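## Task

Find the cable lug (flat metal cable end) whose screw sits behind the label F3 and tighten that screw; leave every other screw exactly as it was. The screw counts as tight only if the screwdriver motor drove it in and halted on its own (stopped_at_torque=1 in a result), and it must not be turned or shifted afterwards. If a screw was pressed in rather than turned, unscrew it fully and drive it in again. The torque limit begins at its minimum, which may stop the motor early, so it can be raised. When done, release the screw, raise the screwdriver well clear above the screw head and move away; nothing may leave the table.

## Robot and tools

ROBOT. One six-joint arm carrying a powered screwdriver: a hex key surrounded by a thin vacuum sleeve that can hold a screw. The tool point is the tip of the unloaded key; the key points along the tool point's +z axis and can be pressed back up to 12 mm. A flat block juts about 9 cm from the last joint's axis toward the screwdriver's -y side and rotates with it, so watch its clearance. Joint ranges (rad), base to gripper: waist -6.283..6.283, shoulder -2.304..2.304, elbow -4.224..0.061, forearm roll -6.283..6.283, wrist pitch -2.164..2.164, wrist roll -6.283..6.283.

FRAME. All poses are in the scene frame: origin on the table surface under the arm base, +z up, +y to the left when facing +x. The base may be slightly tilted. Reported tool point positions can be off, more so at long reach.

ROW FORMAT (shared by execute_actions and move). One row is 10 numbers: x, y, z (metres, an absolute target for the tool point), qw, qx, qy, qz (absolute target orientation, w first), then spindle, torque_limit, sleeve_vacuum, each from -1 to 1. Repeat the same quaternion in every row to hold orientation; do not copy back a reported one, which may have drifted.

execute_actions(actions): a list of actions; each action is a list of up to 15 rows, one row per 1/30 s control step. If fewer than 15 rows are given, the last one repeats to fill the 0.5 s action. An action is rejected if its target lies over 0.6 m from the tool point's start position along any tool axis; if any action is malformed or the first fails that check against the latest reported state, nothing in the call runs. An empty list just returns state and images. At each step the commanded pose is cut back to at most 70 mm and 16 degrees from the measured pose, so far targets take several actions; after an action the arm only finishes the last clipped pose. When both position and orientation cannot be met, position wins. The elbow will not fully straighten.

move(target, speed, blocking): glides the tool point in a straight line to one absolute row target. speed is in m/s, 0.002 to 0.5 (default 0.25); rotation is capped at twice that figure in rad/s. The path lasts 0.5 to 10 s and is cut off at 10 s. The tool numbers in the row are applied at the start. The path ignores obstacles, and the arm may lag, wander or overshoot speed. Faster motion and targets deeper past contact press harder. With blocking=false the reply comes after 0.5 s; until a result shows the move ended, other motion calls are refused, so use wait(0) or stop. The move line reports the outcome (done, off_target, moving, held, fault), limits (paced = pose clipped, held = some steps blocked, after which the arm may surge) and distance to target.

wait(seconds): 0 to 10 s of holding the last command; a running move continues and the wait ends early when it does. stop(): brakes a running move; the screwdriver motor is not stopped. zoom_image(camera, region): enlarges [x0, y0, x1, y1] pixels (top-left origin, at most 504x504) of cam_head_left, cam_head_right or cam_wrist (each 896x504); calibration data lets you project scene points into images. finished_scene(scene): ends the current scene by its number; irreversible.

SCREWDRIVER. spindle +1 spins the key clockwise at 500 rpm (drives in), -1 spins it the other way; full speed takes 0.5 s. The value persists across actions and while you are replying, and the arm does not track the screw then, so finish with spindle 0. torque_limit maps linearly from 0.3 N m at -1 to 1.2 N m at +1; it starts at -1 and persists. sleeve_vacuum above 0.01 holds a screw, anything else releases; it persists.

PROCEDURE. Locate the label and its screw with cameras and zoom. Raise torque_limit before driving. Align the tool point on the screw axis, 2 mm below the top of the head, with the key pointing down. Engage by turning slowly, spindle within -0.2..0.2 (negative just seats the key, positive also screws in). While driving, lower the tool point 0.7 mm per turn. The motor stops at 95% of the torque limit (lower if spindle is under 0.02) when seated or jammed; stopped_at_torque then reads 1. To run again, spindle must stay at or below 0 for 0.5 s, then go positive. Loosening never stops by itself; if turns does not drop, increase torque_limit. After a successful stop do not turn the screw again; set spindle 0, release vacuum, lift well above the head and back away.

RESULTS. State line: tool point pose and velocities; Hand target is the pose being pursued; step readings list positions, with HELD marking limited steps; a pose unreachable line means the clearance check (which treats the base mount as arm) altered the command. turns counts key turns since the start, clockwise positive; screw_detected is 1 when sleeve_vacuum_kpa exceeds 30. Joint torques carry offsets and noise.

AVOID. Never push a screw in without turning it, knock or drop anything off the table, slam, hit hard or press very hard. Load limits (N m): waist 52.8, shoulder 52.8, elbow 44, forearm roll 23.7, wrist pitch 16.7, wrist roll 16.7; reaching one stops the arm, backs that joint off, holds it 10 s and drops the rest of the call. Motors heat under load: MOTOR HOT from 65 °C, and at 80 °C the brakes lock until cooled (OVER-TEMPERATURE FAULT).

Each tool is called after "Call:" in YAML: its name, and indented under it one key for each argument.

## Session

Call:
execute_actions:
  actions: []

Scene clock: 0.00 s.
end_effector_position=(+0.3177, +0.0740, +0.4813) sleeve_vacuum_kpa=0 screw_detected=0 stopped_at_torque=0 turns=0.00 end_effector_quat_wxyz=(+0.012, +0.722, +0.692, -0.018) end_effector_velocity=(+0.000, +0.000, +0.000) end_effector_angular_velocity=(-0.000, -0.000, +0.001)
Joint positions: [-0.017  0.339 -1.117 -0.003 -1.456 -0.018]
Joint velocities: [ 0.001  0.    -0.001 -0.    -0.    -0.   ]
Joint torques (N m, as the arm reports them, + toward a larger angle): no reading
Motor temperatures (°C, as the motors report them): [27 28 30 30 34 29]
Hand target: +0.318, +0.074, +0.481; +0.012, +0.722, +0.692, -0.018

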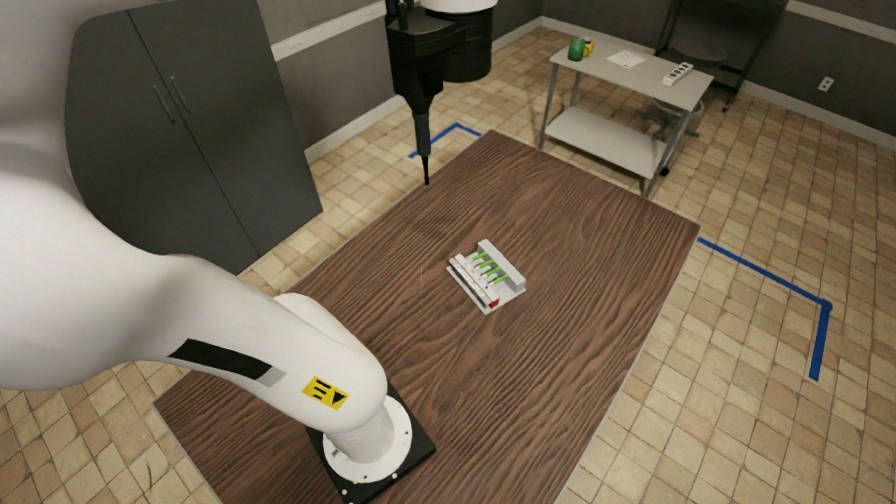

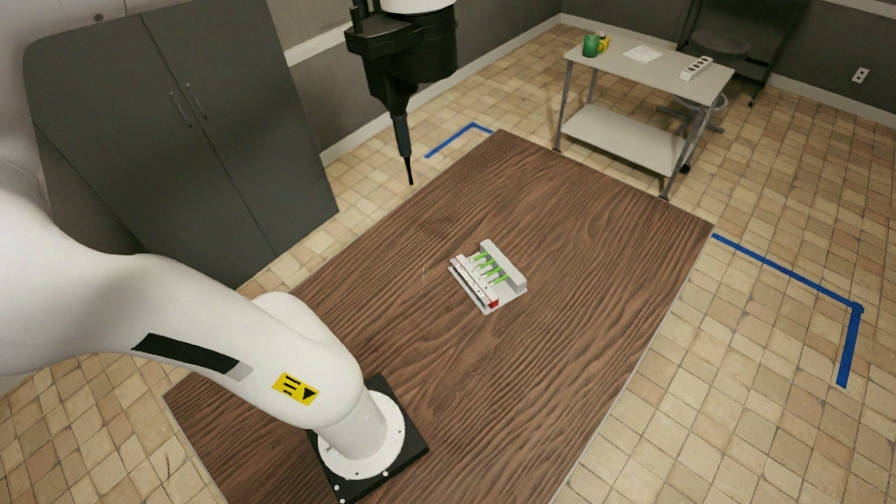

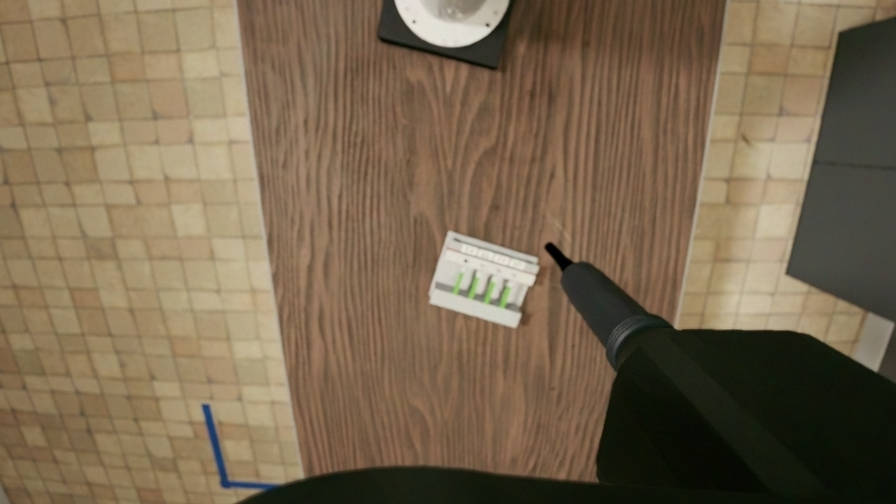

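Call:
zoom_image:
  camera: "cam_wrist"
  region: [410, 220, 570, 340]

Call:
zoom_image:
  camera: "cam_head_left"
  region: [430, 230, 550, 320]

Region (410, 220, 570, 340) of cam_wrist's 896x504 image, scaled by 3.150, with more detail than that image has; it fills the top 378 rows of this view, and the rest is white.

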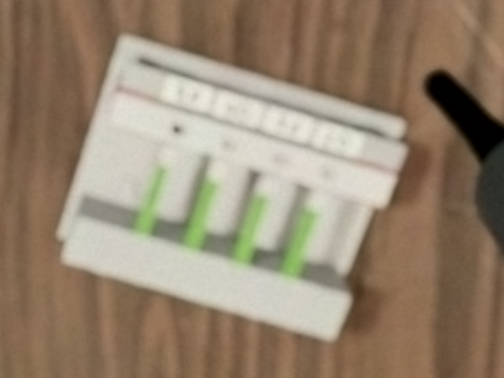

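Region (430, 230, 550, 320) of cam_head_left's 896x504 image, scaled by 4.200, with more detail than that image has; it fills the top 378 rows of this view, and the rest is white.

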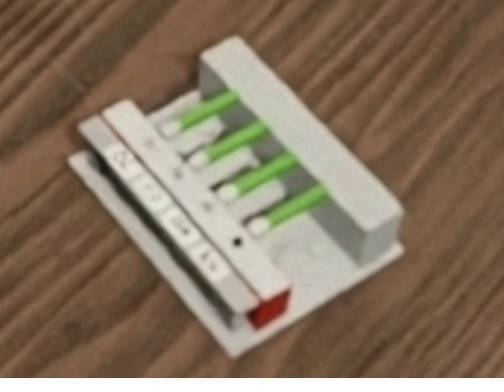

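Call:
move:
  target: [0.475,0.075,0.11,0,0.7071,0.7071,0,0,1,0]
  speed: 0.4

Scene clock: 1.90 s.
end_effector_position=(+0.4751, +0.0759, +0.1102) sleeve_vacuum_kpa=0 screw_detected=0 stopped_at_torque=0 turns=0.00 end_effector_quat_wxyz=(-0.000, +0.706, +0.708, +0.001) end_effector_velocity=(-0.002, -0.001, -0.004) end_effector_angular_velocity=(+0.000, +0.006, -0.000)
Joint positions: [ 0.004 -0.298 -0.868  0.078 -0.563 -0.108]
Joint velocities: [-0.001 -0.009  0.    -0.     0.003 -0.001]
Joint torques (N m, as the arm reports them, + toward a larger angle): [ -2.11  34.67 -27.32   0.86  -0.68  -0.25]
Motor temperatures (°C, as the motors report them): [27 28 30 30 34 29]
Hand target: +0.475, +0.076, +0.110; -0.000, +0.706, +0.708, +0.000
Off the commanded pose: 0.001 m, 0 deg.
move: done
camera_calibration (this result's frames):
cam_wrist: T_world_to_cam=[[-0.0376687, 0.999287, -0.00236594, 0.0173413], [0.958461, 0.0367993, 0.282841, -0.490733], [0.282727, 0.0083866, -0.959164, 0.233661], [0, 0, 0, 1]] pos_world=[0.404939, -0.00122992, 0.36296]

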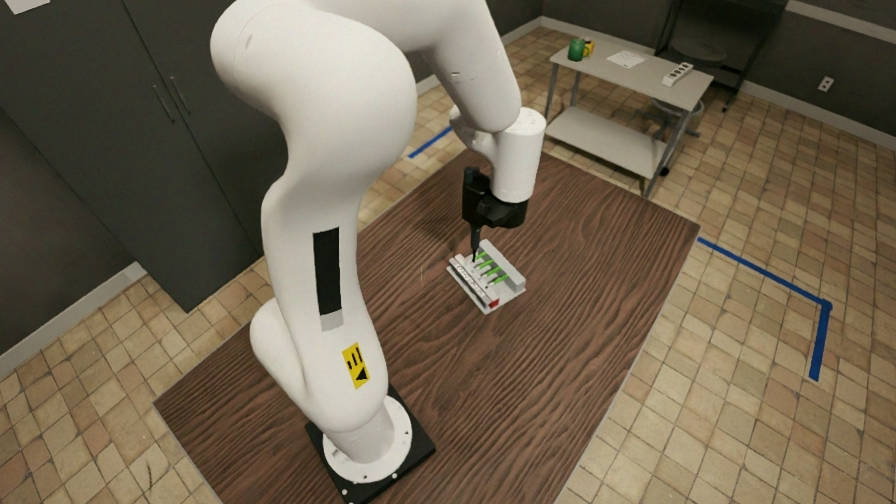

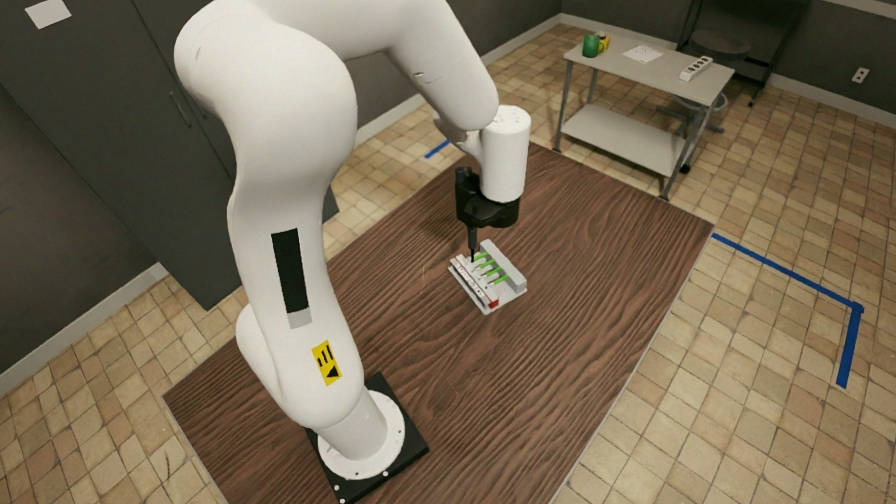

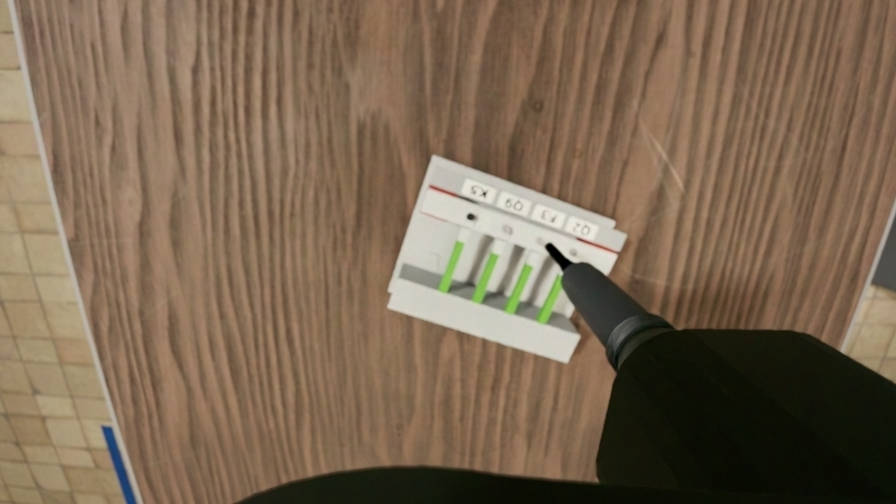

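Call:
zoom_image:
  camera: "cam_wrist"
  region: [460, 180, 620, 280]

Call:
zoom_image:
  camera: "cam_wrist"
  region: [520, 220, 580, 265]

Region (460, 180, 620, 280) of cam_wrist's 896x504 image, scaled by 3.150, with more detail than that image has; it fills the top 315 rows of this view, and the rest is white.

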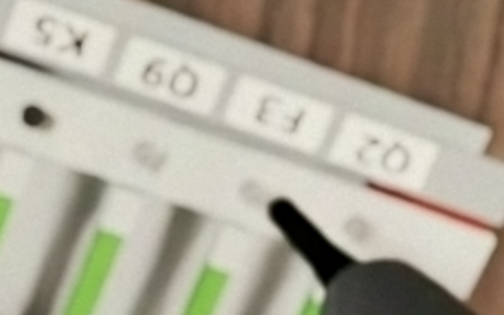

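Region (520, 220, 580, 265) of cam_wrist's 896x504 image, scaled by 8.400, with more detail than that image has; it fills the top 378 rows of this view, and the rest is white.

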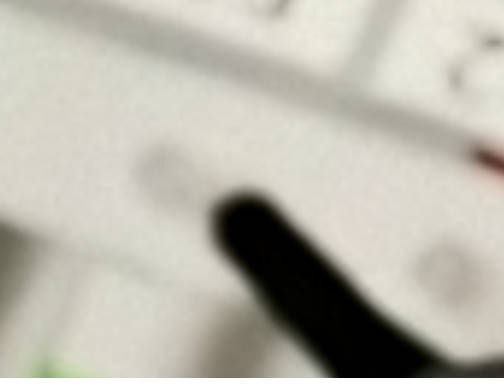

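Call:
move:
  target: [0.488,0.087,0.068,0,0.7071,0.7071,0,0,1,0]
  speed: 0.15

Call:
zoom_image:
  camera: "cam_wrist"
  region: [440, 180, 600, 280]

Call:
zoom_image:
  camera: "cam_wrist"
  region: [520, 220, 580, 265]

Call:
zoom_image:
  camera: "cam_head_left"
  region: [445, 245, 505, 300]

Scene clock: 3.03 s.
end_effector_position=(+0.4881, +0.0871, +0.0682) sleeve_vacuum_kpa=0 screw_detected=0 stopped_at_torque=0 turns=0.00 end_effector_quat_wxyz=(+0.000, +0.707, +0.707, +0.000) end_effector_velocity=(-0.000, +0.000, -0.001) end_effector_angular_velocity=(-0.001, +0.001, +0.002)
Joint positions: [ 0.032 -0.398 -0.887  0.088 -0.481 -0.089]
Joint velocities: [ 0.001 -0.003 -0.    -0.001  0.001  0.   ]
Joint torques (N m, as the arm reports them, + toward a larger angle): [ -3.94  35.27 -24.79   1.99  -0.82  -0.36]
Motor temperatures (°C, as the motors report them): [27 28 30 30 34 29]
Hand target: +0.488, +0.087, +0.068; -0.000, +0.707, +0.707, +0.000
Off the commanded pose: 0.000 m, 0 deg.
move: done
camera_calibration (this result's frames):
cam_wrist: T_world_to_cam=[[-0.0357183, 0.999356, -0.00334542, 0.00570089], [0.95861, 0.0352078, 0.282536, -0.491659], [0.282472, 0.00688476, -0.959251, 0.189837], [0, 0, 0, 1]] pos_world=[0.417889, 0.010306, 0.321031]

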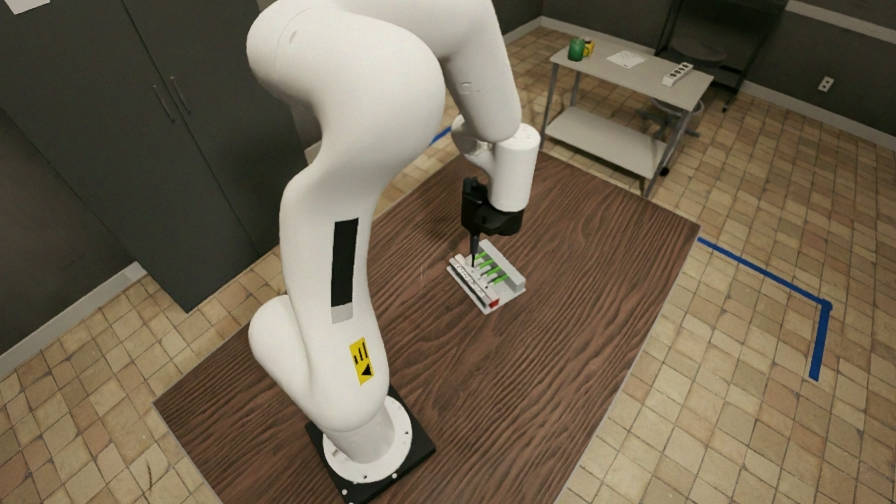

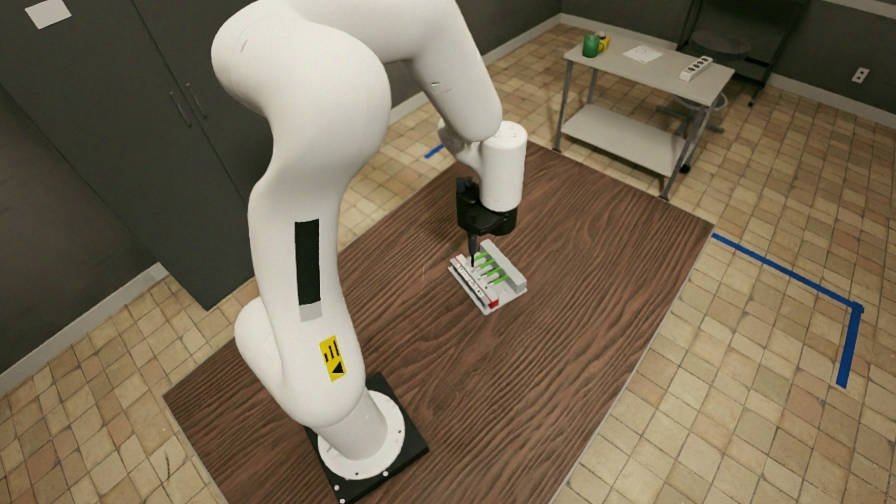

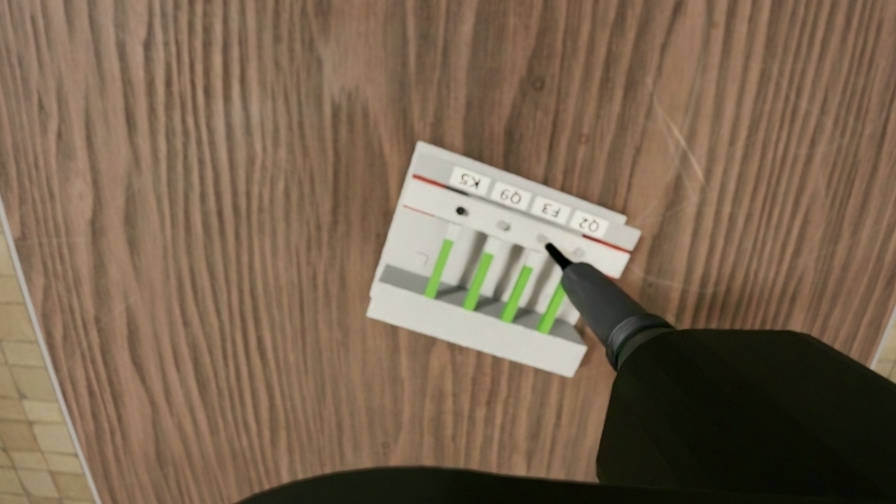

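Region (440, 180, 600, 280) of cam_wrist's 896x504 image, scaled by 3.150, with more detail than that image has; it fills the top 315 rows of this view, and the rest is white.

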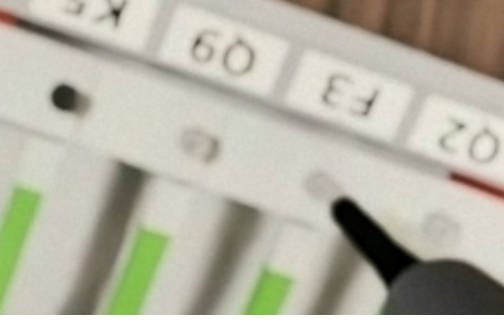

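Region (520, 220, 580, 265) of cam_wrist's 896x504 image, scaled by 8.400, with more detail than that image has; it fills the top 378 rows of this view, and the rest is white.

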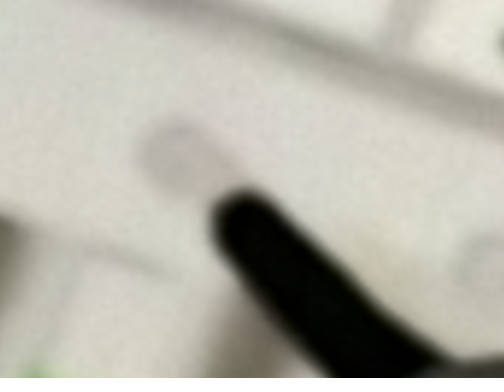

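Region (445, 245, 505, 300) of cam_head_left's 896x504 image, scaled by 8.400, with more detail than that image has; it fills the top 462 rows of this view, and the rest is white.

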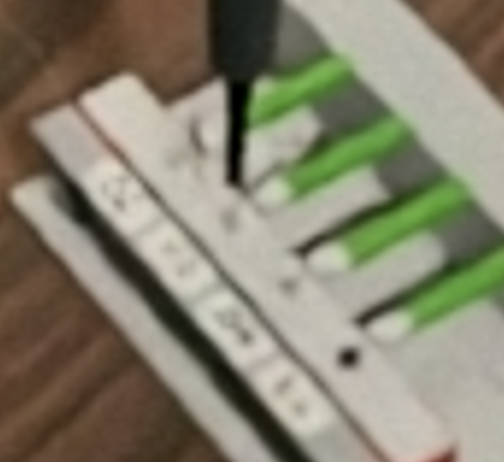

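Call:
move:
  target: [0.488,0.087,0.058,0,0.7071,0.7071,0,0,1,1]
  speed: 0.04

Call:
zoom_image:
  camera: "cam_wrist"
  region: [490, 200, 600, 280]

Call:
zoom_image:
  camera: "cam_head_left"
  region: [455, 250, 495, 295]

Call:
zoom_image:
  camera: "cam_head_right"
  region: [455, 250, 495, 295]

Scene clock: 4.00 s.
end_effector_position=(+0.4880, +0.0870, +0.0581) sleeve_vacuum_kpa=14 screw_detected=0 stopped_at_torque=0 turns=0.00 end_effector_quat_wxyz=(+0.000, +0.707, +0.707, +0.000) end_effector_velocity=(+0.001, -0.001, -0.000) end_effector_angular_velocity=(-0.000, -0.002, -0.003)
Joint positions: [ 0.033 -0.417 -0.885  0.091 -0.46  -0.092]
Joint velocities: [-0.001 -0.001 -0.    -0.001  0.002  0.002]
Joint torques (N m, as the arm reports them, + toward a larger angle): [ -3.81  36.99 -24.87   1.62  -0.37  -0.34]
Motor temperatures (°C, as the motors report them): [27 28 30 30 34 29]
Hand target: +0.488, +0.087, +0.058; -0.000, +0.707, +0.707, +0.000
Off the commanded pose: 0.000 m, 0 deg.
move: done
camera_calibration (this result's frames):
cam_wrist: T_world_to_cam=[[-0.0356664, 0.999358, -0.00348503, 0.00570817], [0.958706, 0.0351998, 0.282212, -0.488761], [0.282153, 0.00672438, -0.959346, 0.180314], [0, 0, 0, 1]] pos_world=[0.417905, 0.0102873, 0.310937]

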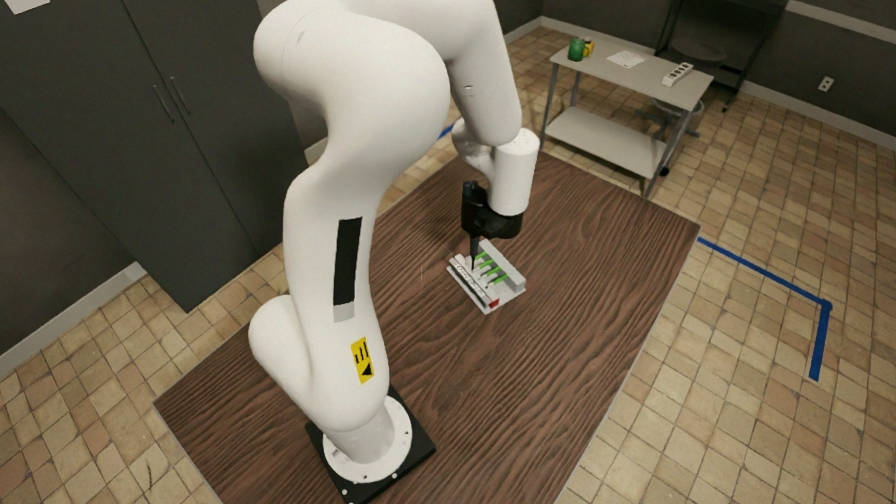

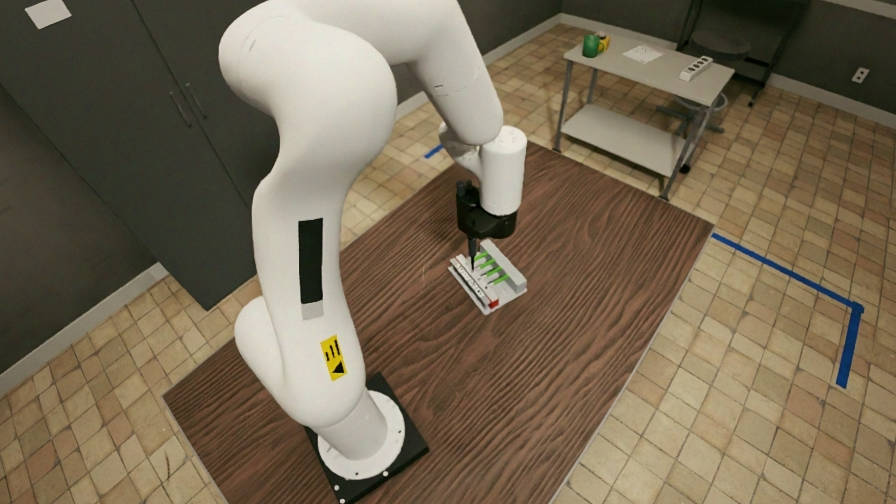

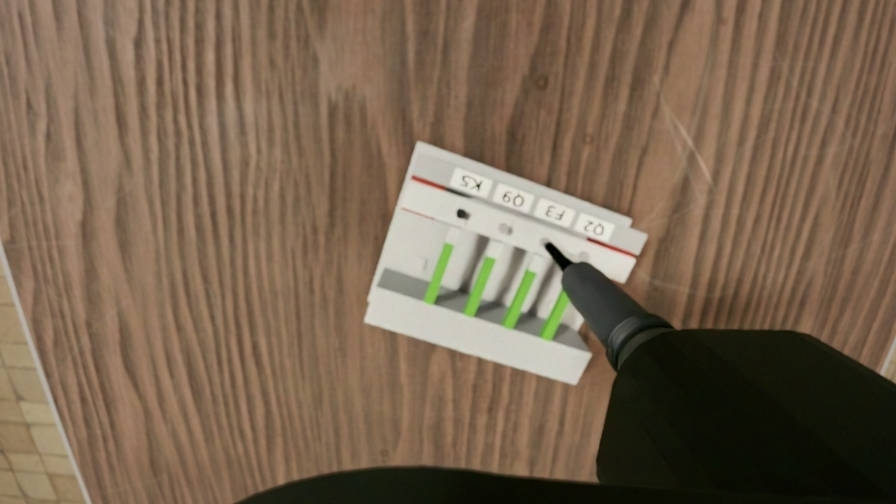

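Region (490, 200, 600, 280) of cam_wrist's 896x504 image, scaled by 4.582, with more detail than that image has; it fills the top 367 rows of this view, and the rest is white.

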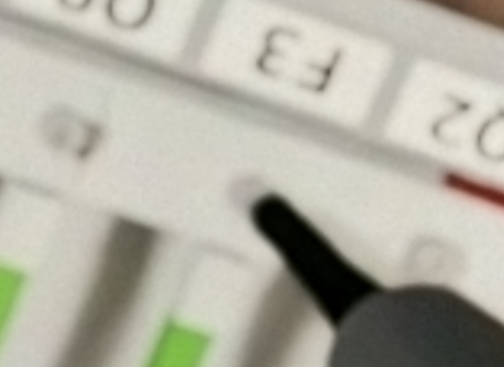

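Region (455, 250, 495, 295) of cam_head_left's 896x504 image, scaled by 11.200, with more detail than that image has.

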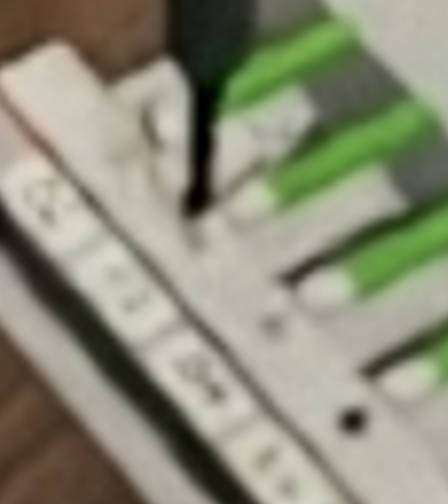

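Region (455, 250, 495, 295) of cam_head_right's 896x504 image, scaled by 11.200, with more detail than that image has.

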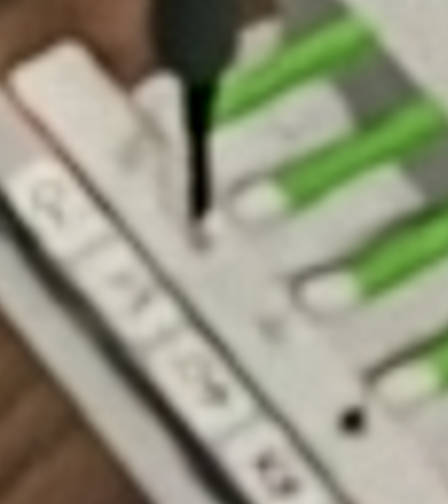

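Call:
move:
  target: [0.488,0.087,0.047,0,0.7071,0.7071,0,0,1,1]
  speed: 0.02

Call:
zoom_image:
  camera: "cam_wrist"
  region: [490, 200, 600, 280]

Call:
zoom_image:
  camera: "cam_head_left"
  region: [455, 250, 495, 295]

Scene clock: 5.93 s.
end_effector_position=(+0.4880, +0.0870, +0.0472) sleeve_vacuum_kpa=14 screw_detected=0 stopped_at_torque=0 turns=0.00 end_effector_quat_wxyz=(-0.000, +0.707, +0.707, +0.000) end_effector_velocity=(-0.000, -0.000, -0.001) end_effector_angular_velocity=(+0.001, +0.000, -0.001)
Joint positions: [ 0.034 -0.438 -0.883  0.096 -0.437 -0.097]
Joint velocities: [-0.001 -0.003  0.001  0.002  0.003 -0.002]
Joint torques (N m, as the arm reports them, + toward a larger angle): [ -0.31  36.68 -23.05   0.3   -0.46  -0.22]
Motor temperatures (°C, as the motors report them): [27 29 30 30 34 29]
Hand target: +0.488, +0.087, +0.047; -0.000, +0.707, +0.707, +0.000
Off the commanded pose: 0.000 m, 0 deg.
move: done
camera_calibration (this result's frames):
cam_wrist: T_world_to_cam=[[-0.0357117, 0.999356, -0.00345177, 0.00567477], [0.958718, 0.0352341, 0.282167, -0.485698], [0.282107, 0.00676739, -0.959359, 0.169869], [0, 0, 0, 1]] pos_world=[0.417929, 0.0102925, 0.300033]

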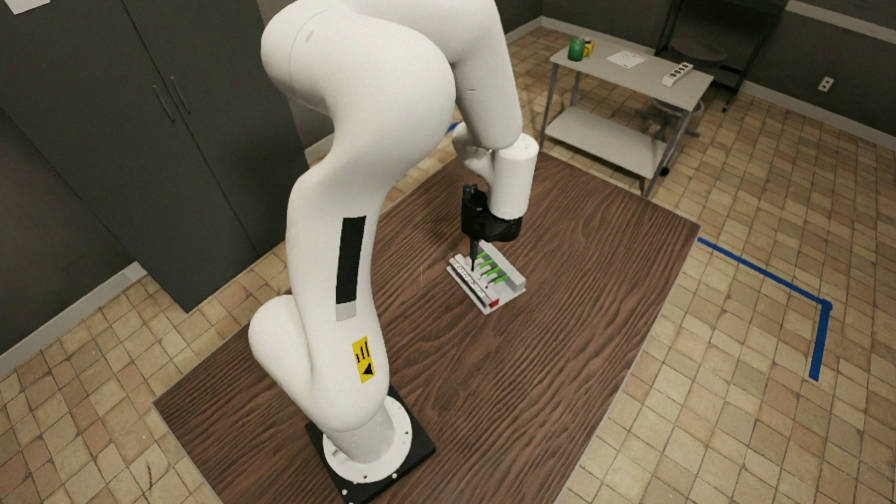

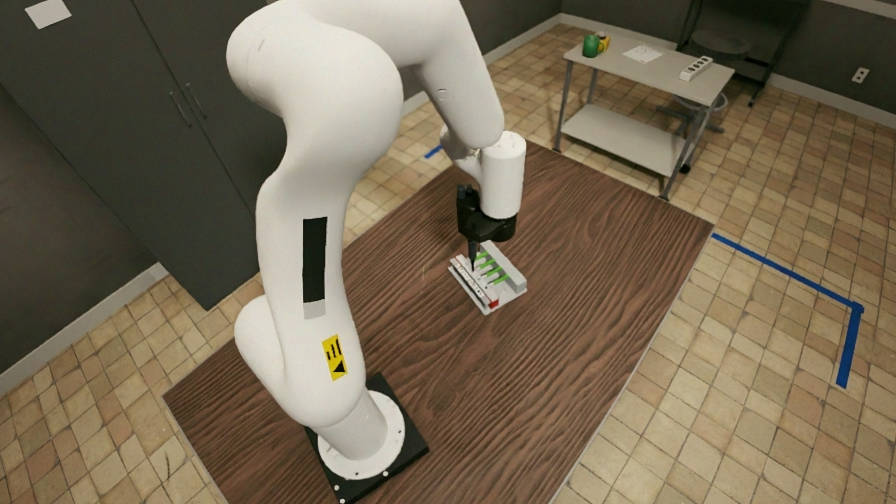

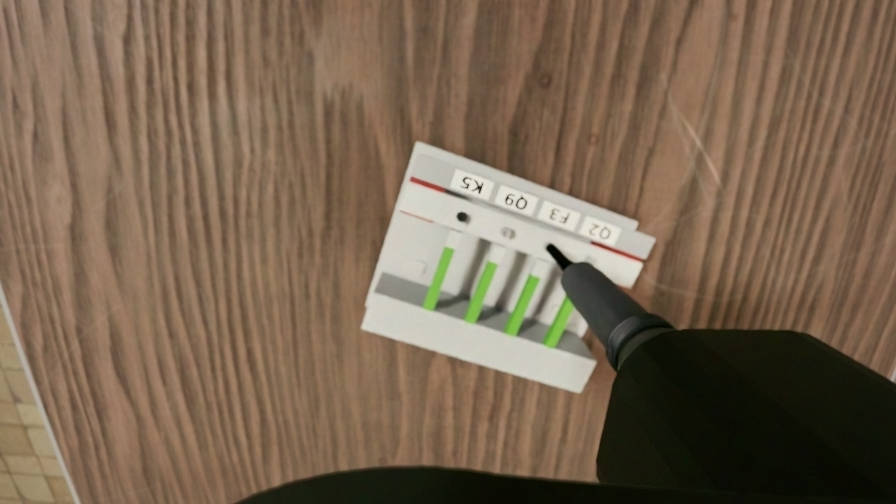

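Region (490, 200, 600, 280) of cam_wrist's 896x504 image, scaled by 4.582, with more detail than that image has; it fills the top 367 rows of this view, and the rest is white.

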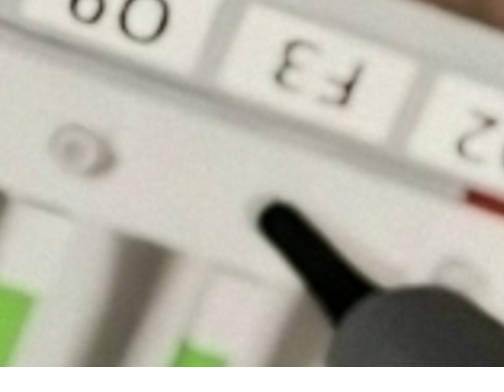

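Region (455, 250, 495, 295) of cam_head_left's 896x504 image, scaled by 11.200, with more detail than that image has.

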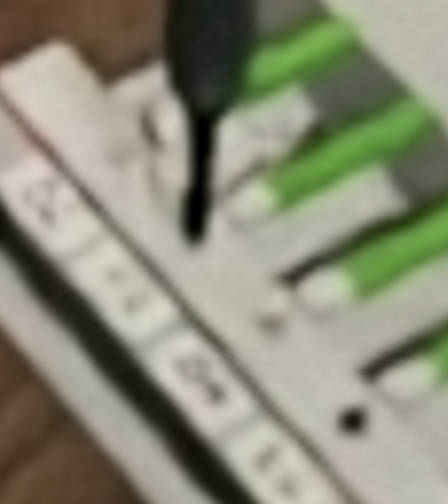

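Call:
execute_actions:
  actions:
    - [[0.488,0.087,0.047,0,0.7071,0.7071,0,0.15,1,1],[0.488,0.087,0.047,0,0.7071,0.7071,0,0.15,1,1],[0.488,0.087,0.047,0,0.7071,0.7071,0,0.15,1,1],[0.488,0.087,0.047,0,0.7071,0.7071,0,0.15,1,1],[0.488,0.087,0.047,0,0.7071,0.7071,0,0.15,1,1],[0.488,0.087,0.047,0,0.7071,0.7071,0,0.15,1,1],[0.488,0.087,0.047,0,0.7071,0.7071,0,0.15,1,1],[0.488,0.087,0.047,0,0.7071,0.7071,0,0.15,1,1],[0.488,0.087,0.047,0,0.7071,0.7071,0,0.15,1,1],[0.488,0.087,0.047,0,0.7071,0.7071,0,0.15,1,1],[0.488,0.087,0.047,0,0.7071,0.7071,0,0.15,1,1],[0.488,0.087,0.047,0,0.7071,0.7071,0,0.15,1,1],[0.488,0.087,0.047,0,0.7071,0.7071,0,0,1,1]]

Call:
zoom_image:
  camera: "cam_wrist"
  region: [520, 220, 580, 265]

Scene clock: 6.63 s.
end_effector_position=(+0.4882, +0.0870, +0.0470) sleeve_vacuum_kpa=40 screw_detected=1 stopped_at_torque=0 turns=0.47 end_effector_quat_wxyz=(+0.000, +0.707, +0.707, +0.000) end_effector_velocity=(-0.000, +0.000, -0.000) end_effector_angular_velocity=(+0.000, +0.001, -0.002)
Joint positions: [ 0.034 -0.438 -0.883  0.095 -0.436 -0.096]
Joint velocities: [ 0.    -0.    -0.     0.    -0.001  0.001]
Joint torques (N m, as the arm reports them, + toward a larger angle): [ -1.52  34.35 -21.63   2.71  -1.    -0.42]
Motor temperatures (°C, as the motors report them): [27 29 30 30 34 29]
Hand target: +0.488, +0.087, +0.047; +0.000, +0.707, +0.707, +0.000
Off the commanded pose: 0.000 m, 0 deg.
Step readings (end_effector_position):
0: (+0.4880, +0.0870, +0.0471)
1: (+0.4880, +0.0870, +0.0470)
2: (+0.4884, +0.0870, +0.0471)
4: (+0.4884, +0.0870, +0.0471)
8: (+0.4883, +0.0870, +0.0470)
15: end_effector_position above
camera_calibration (this result's frames):
cam_wrist: T_world_to_cam=[[-0.035557, 0.999361, -0.00357721, 0.00566524], [0.958595, 0.0351181, 0.282598, -0.485786], [0.282544, 0.00661926, -0.959232, 0.169477], [0, 0, 0, 1]] pos_world=[0.417989, 0.0102765, 0.299871]

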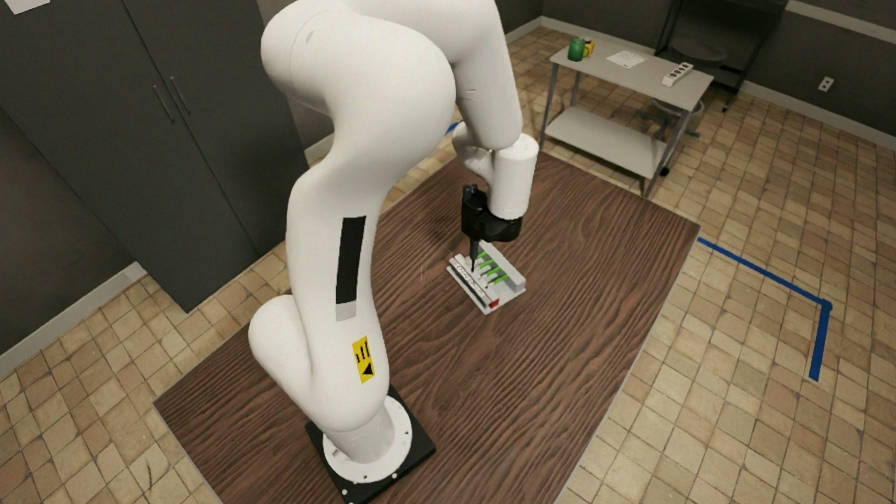

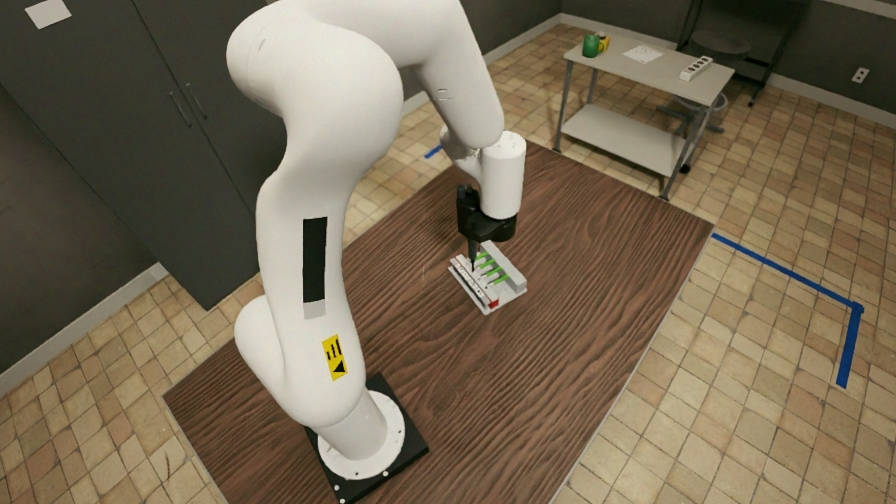

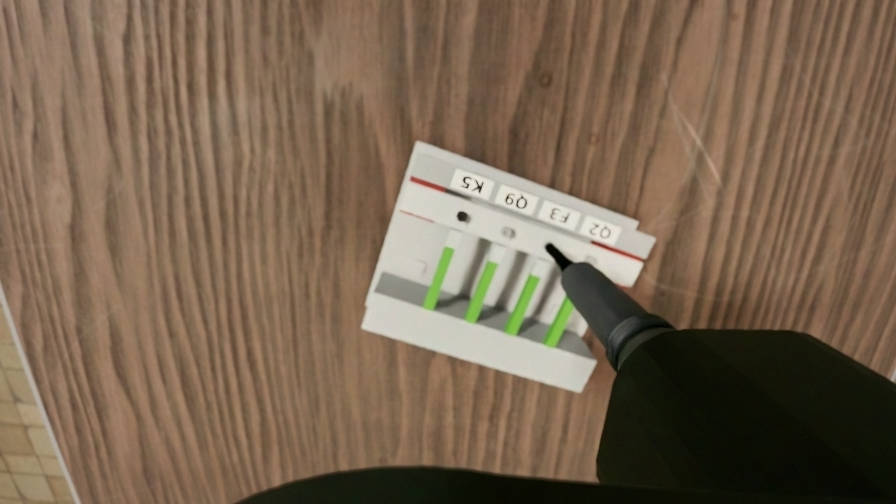

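Region (520, 220, 580, 265) of cam_wrist's 896x504 image, scaled by 8.400, with more detail than that image has; it fills the top 378 rows of this view, and the rest is white.

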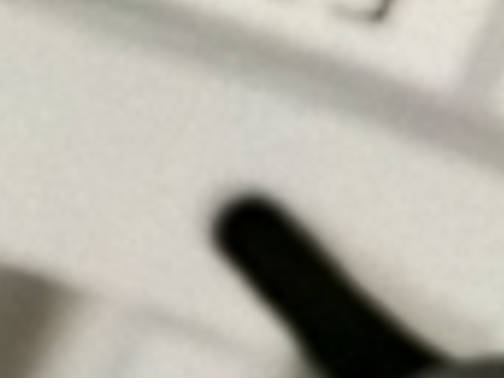

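Call:
execute_actions:
  actions:
    - [[0.4883,0.087,0.0468,0,0.7071,0.7071,0,0.5,1,1],[0.4884,0.087,0.0466,0,0.7071,0.7071,0,0.5,1,1],[0.4885,0.087,0.0464,0,0.7071,0.7071,0,0.5,1,1],[0.4885,0.087,0.0462,0,0.7071,0.7071,0,0.5,1,1],[0.4885,0.087,0.0460,0,0.7071,0.7071,0,0.5,1,1],[0.4885,0.087,0.0458,0,0.7071,0.7071,0,0.5,1,1],[0.4885,0.087,0.0456,0,0.7071,0.7071,0,0.5,1,1],[0.4885,0.087,0.0454,0,0.7071,0.7071,0,0.5,1,1],[0.4885,0.087,0.0452,0,0.7071,0.7071,0,0.5,1,1],[0.4885,0.087,0.045,0,0.7071,0.7071,0,0.5,1,1]]
    - [[0.4885,0.087,0.0448,0,0.7071,0.7071,0,0.5,1,1],[0.4885,0.087,0.0446,0,0.7071,0.7071,0,0.5,1,1],[0.4885,0.087,0.0444,0,0.7071,0.7071,0,0.5,1,1],[0.4885,0.087,0.0442,0,0.7071,0.7071,0,0.5,1,1],[0.4885,0.087,0.0440,0,0.7071,0.7071,0,0.5,1,1],[0.4885,0.087,0.0438,0,0.7071,0.7071,0,0.5,1,1],[0.4885,0.087,0.0436,0,0.7071,0.7071,0,0.5,1,1],[0.4885,0.087,0.0434,0,0.7071,0.7071,0,0.5,1,1],[0.4885,0.087,0.0432,0,0.7071,0.7071,0,0.5,1,1],[0.4885,0.087,0.043,0,0.7071,0.7071,0,0.5,1,1]]

Scene clock: 7.90 s.
end_effector_position=(+0.4884, +0.0870, +0.0430) sleeve_vacuum_kpa=40 screw_detected=1 stopped_at_torque=0 turns=4.18 end_effector_quat_wxyz=(-0.000, +0.707, +0.707, -0.000) end_effector_velocity=(+0.000, +0.000, -0.000) end_effector_angular_velocity=(-0.000, -0.001, +0.002)
Joint positions: [ 0.034 -0.447 -0.883  0.097 -0.429 -0.098]
Joint velocities: [ 0.001  0.     0.001 -0.001  0.002 -0.001]
Joint torques (N m, as the arm reports them, + toward a larger angle): [ -2.63  33.58 -21.89   1.57  -0.67  -0.23]
Motor temperatures (°C, as the motors report them): [27 29 30 30 34 29]
Hand target: +0.488, +0.087, +0.043; -0.000, +0.707, +0.707, +0.000
Off the commanded pose: 0.000 m, 0 deg.
Step readings (end_effector_position; steps 1 to 15: 1st action; 16 to 30: 2nd action):
0: (+0.4882, +0.0870, +0.0470)
1: (+0.4882, +0.0870, +0.0470)
2: (+0.4882, +0.0870, +0.0470)
4: (+0.4883, +0.0870, +0.0467)
8: (+0.4883, +0.0870, +0.0459)
15: (+0.4884, +0.0870, +0.0450)
16: (+0.4884, +0.0870, +0.0450)
17: (+0.4884, +0.0870, +0.0449)
19: (+0.4884, +0.0870, +0.0447)
23: (+0.4884, +0.0870, +0.0439)
30: end_effector_position above
camera_calibration (this result's frames):
cam_wrist: T_world_to_cam=[[-0.035666, 0.999358, -0.00350838, 0.00568227], [0.95877, 0.0352074, 0.281993, -0.484914], [0.281935, 0.00669382, -0.95941, 0.165872], [0, 0, 0, 1]] pos_world=[0.418359, 0.0102836, 0.295901]

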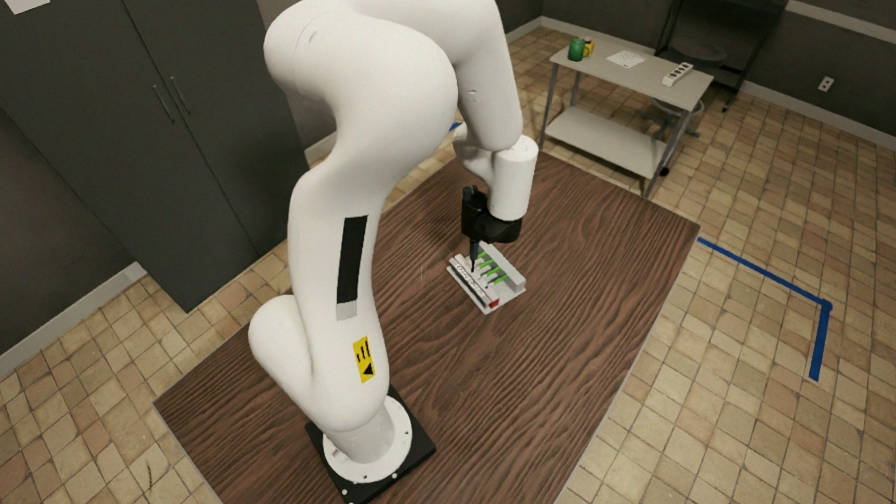

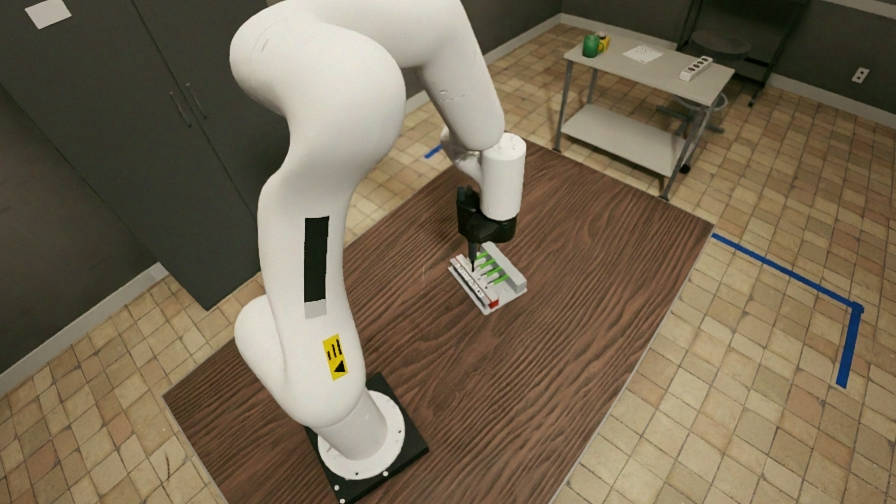

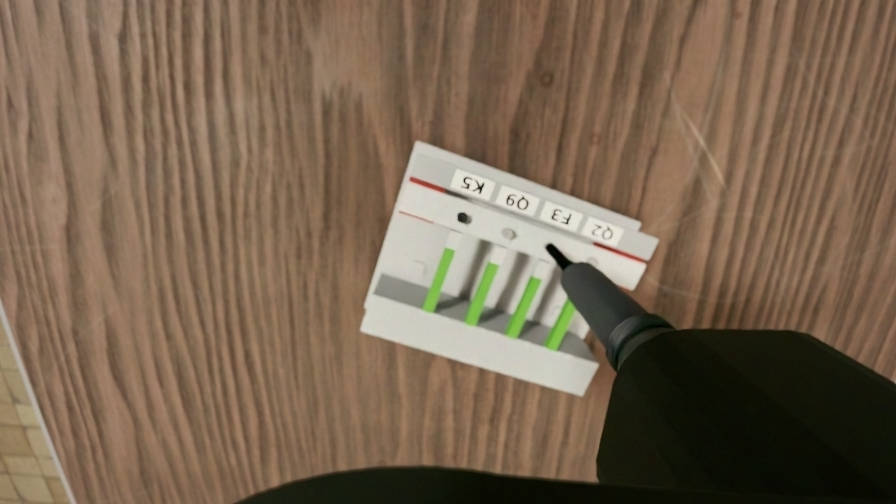

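Call:
move:
  target: [0.4885,0.087,0.0415,0,0.7071,0.7071,0,0.5,1,1]
  speed: 0.005

Scene clock: 8.67 s.
end_effector_position=(+0.4885, +0.0870, +0.0415) sleeve_vacuum_kpa=40 screw_detected=1 stopped_at_torque=1 turns=5.14 end_effector_quat_wxyz=(-0.000, +0.707, +0.707, -0.000) end_effector_velocity=(+0.000, -0.001, -0.000) end_effector_angular_velocity=(-0.000, +0.000, -0.001)
Joint positions: [ 0.035 -0.45  -0.883  0.098 -0.426 -0.098]
Joint velocities: [-0.001 -0.001 -0.     0.     0.001 -0.001]
Joint torques (N m, as the arm reports them, + toward a larger angle): [ -1.99  34.4  -23.51   2.53  -0.52  -0.41]
Motor temperatures (°C, as the motors report them): [27 29 30 30 34 29]
Hand target: +0.488, +0.087, +0.041; -0.000, +0.707, +0.707, +0.000
Off the commanded pose: 0.000 m, 0 deg.
move: done
camera_calibration (this result's frames):
cam_wrist: T_world_to_cam=[[-0.0355498, 0.999362, -0.0035026, 0.00562204], [0.95876, 0.035094, 0.282041, -0.484507], [0.281984, 0.00666837, -0.959396, 0.164385], [0, 0, 0, 1]] pos_world=[0.418372, 0.0102887, 0.294381]

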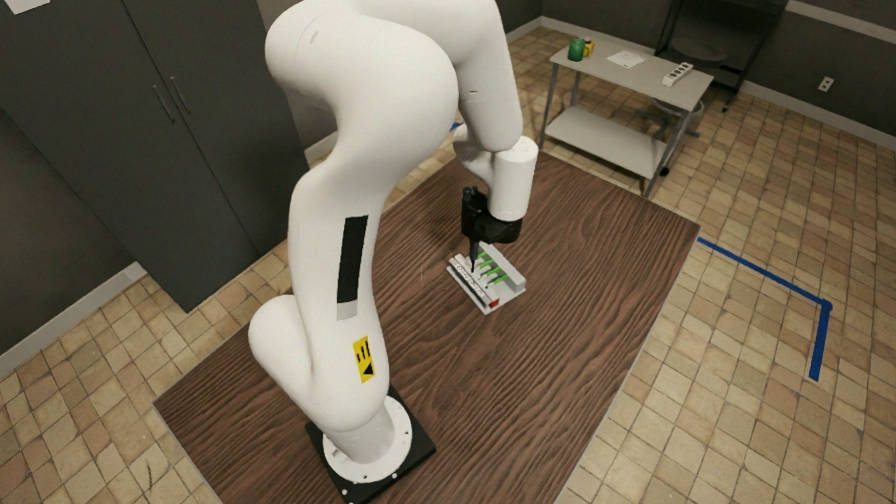

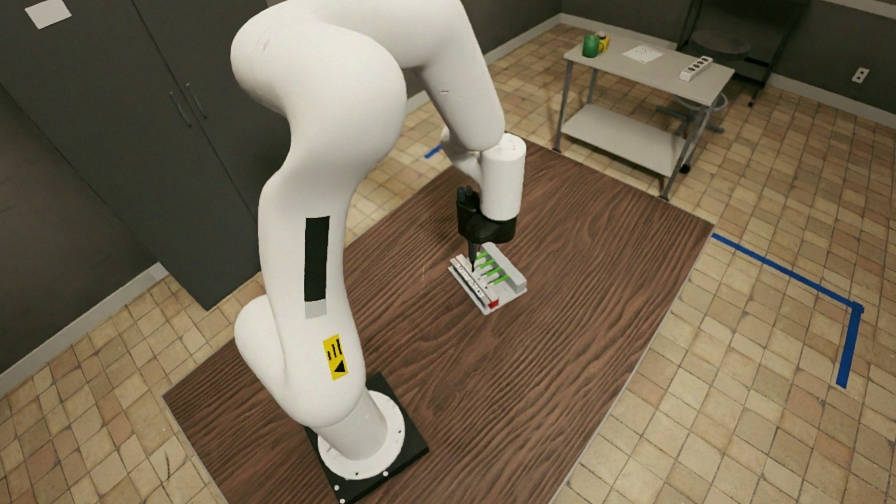

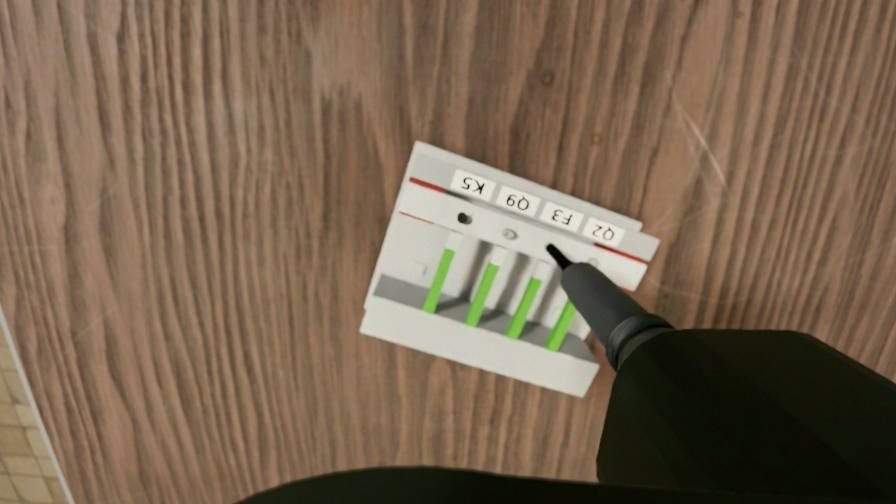

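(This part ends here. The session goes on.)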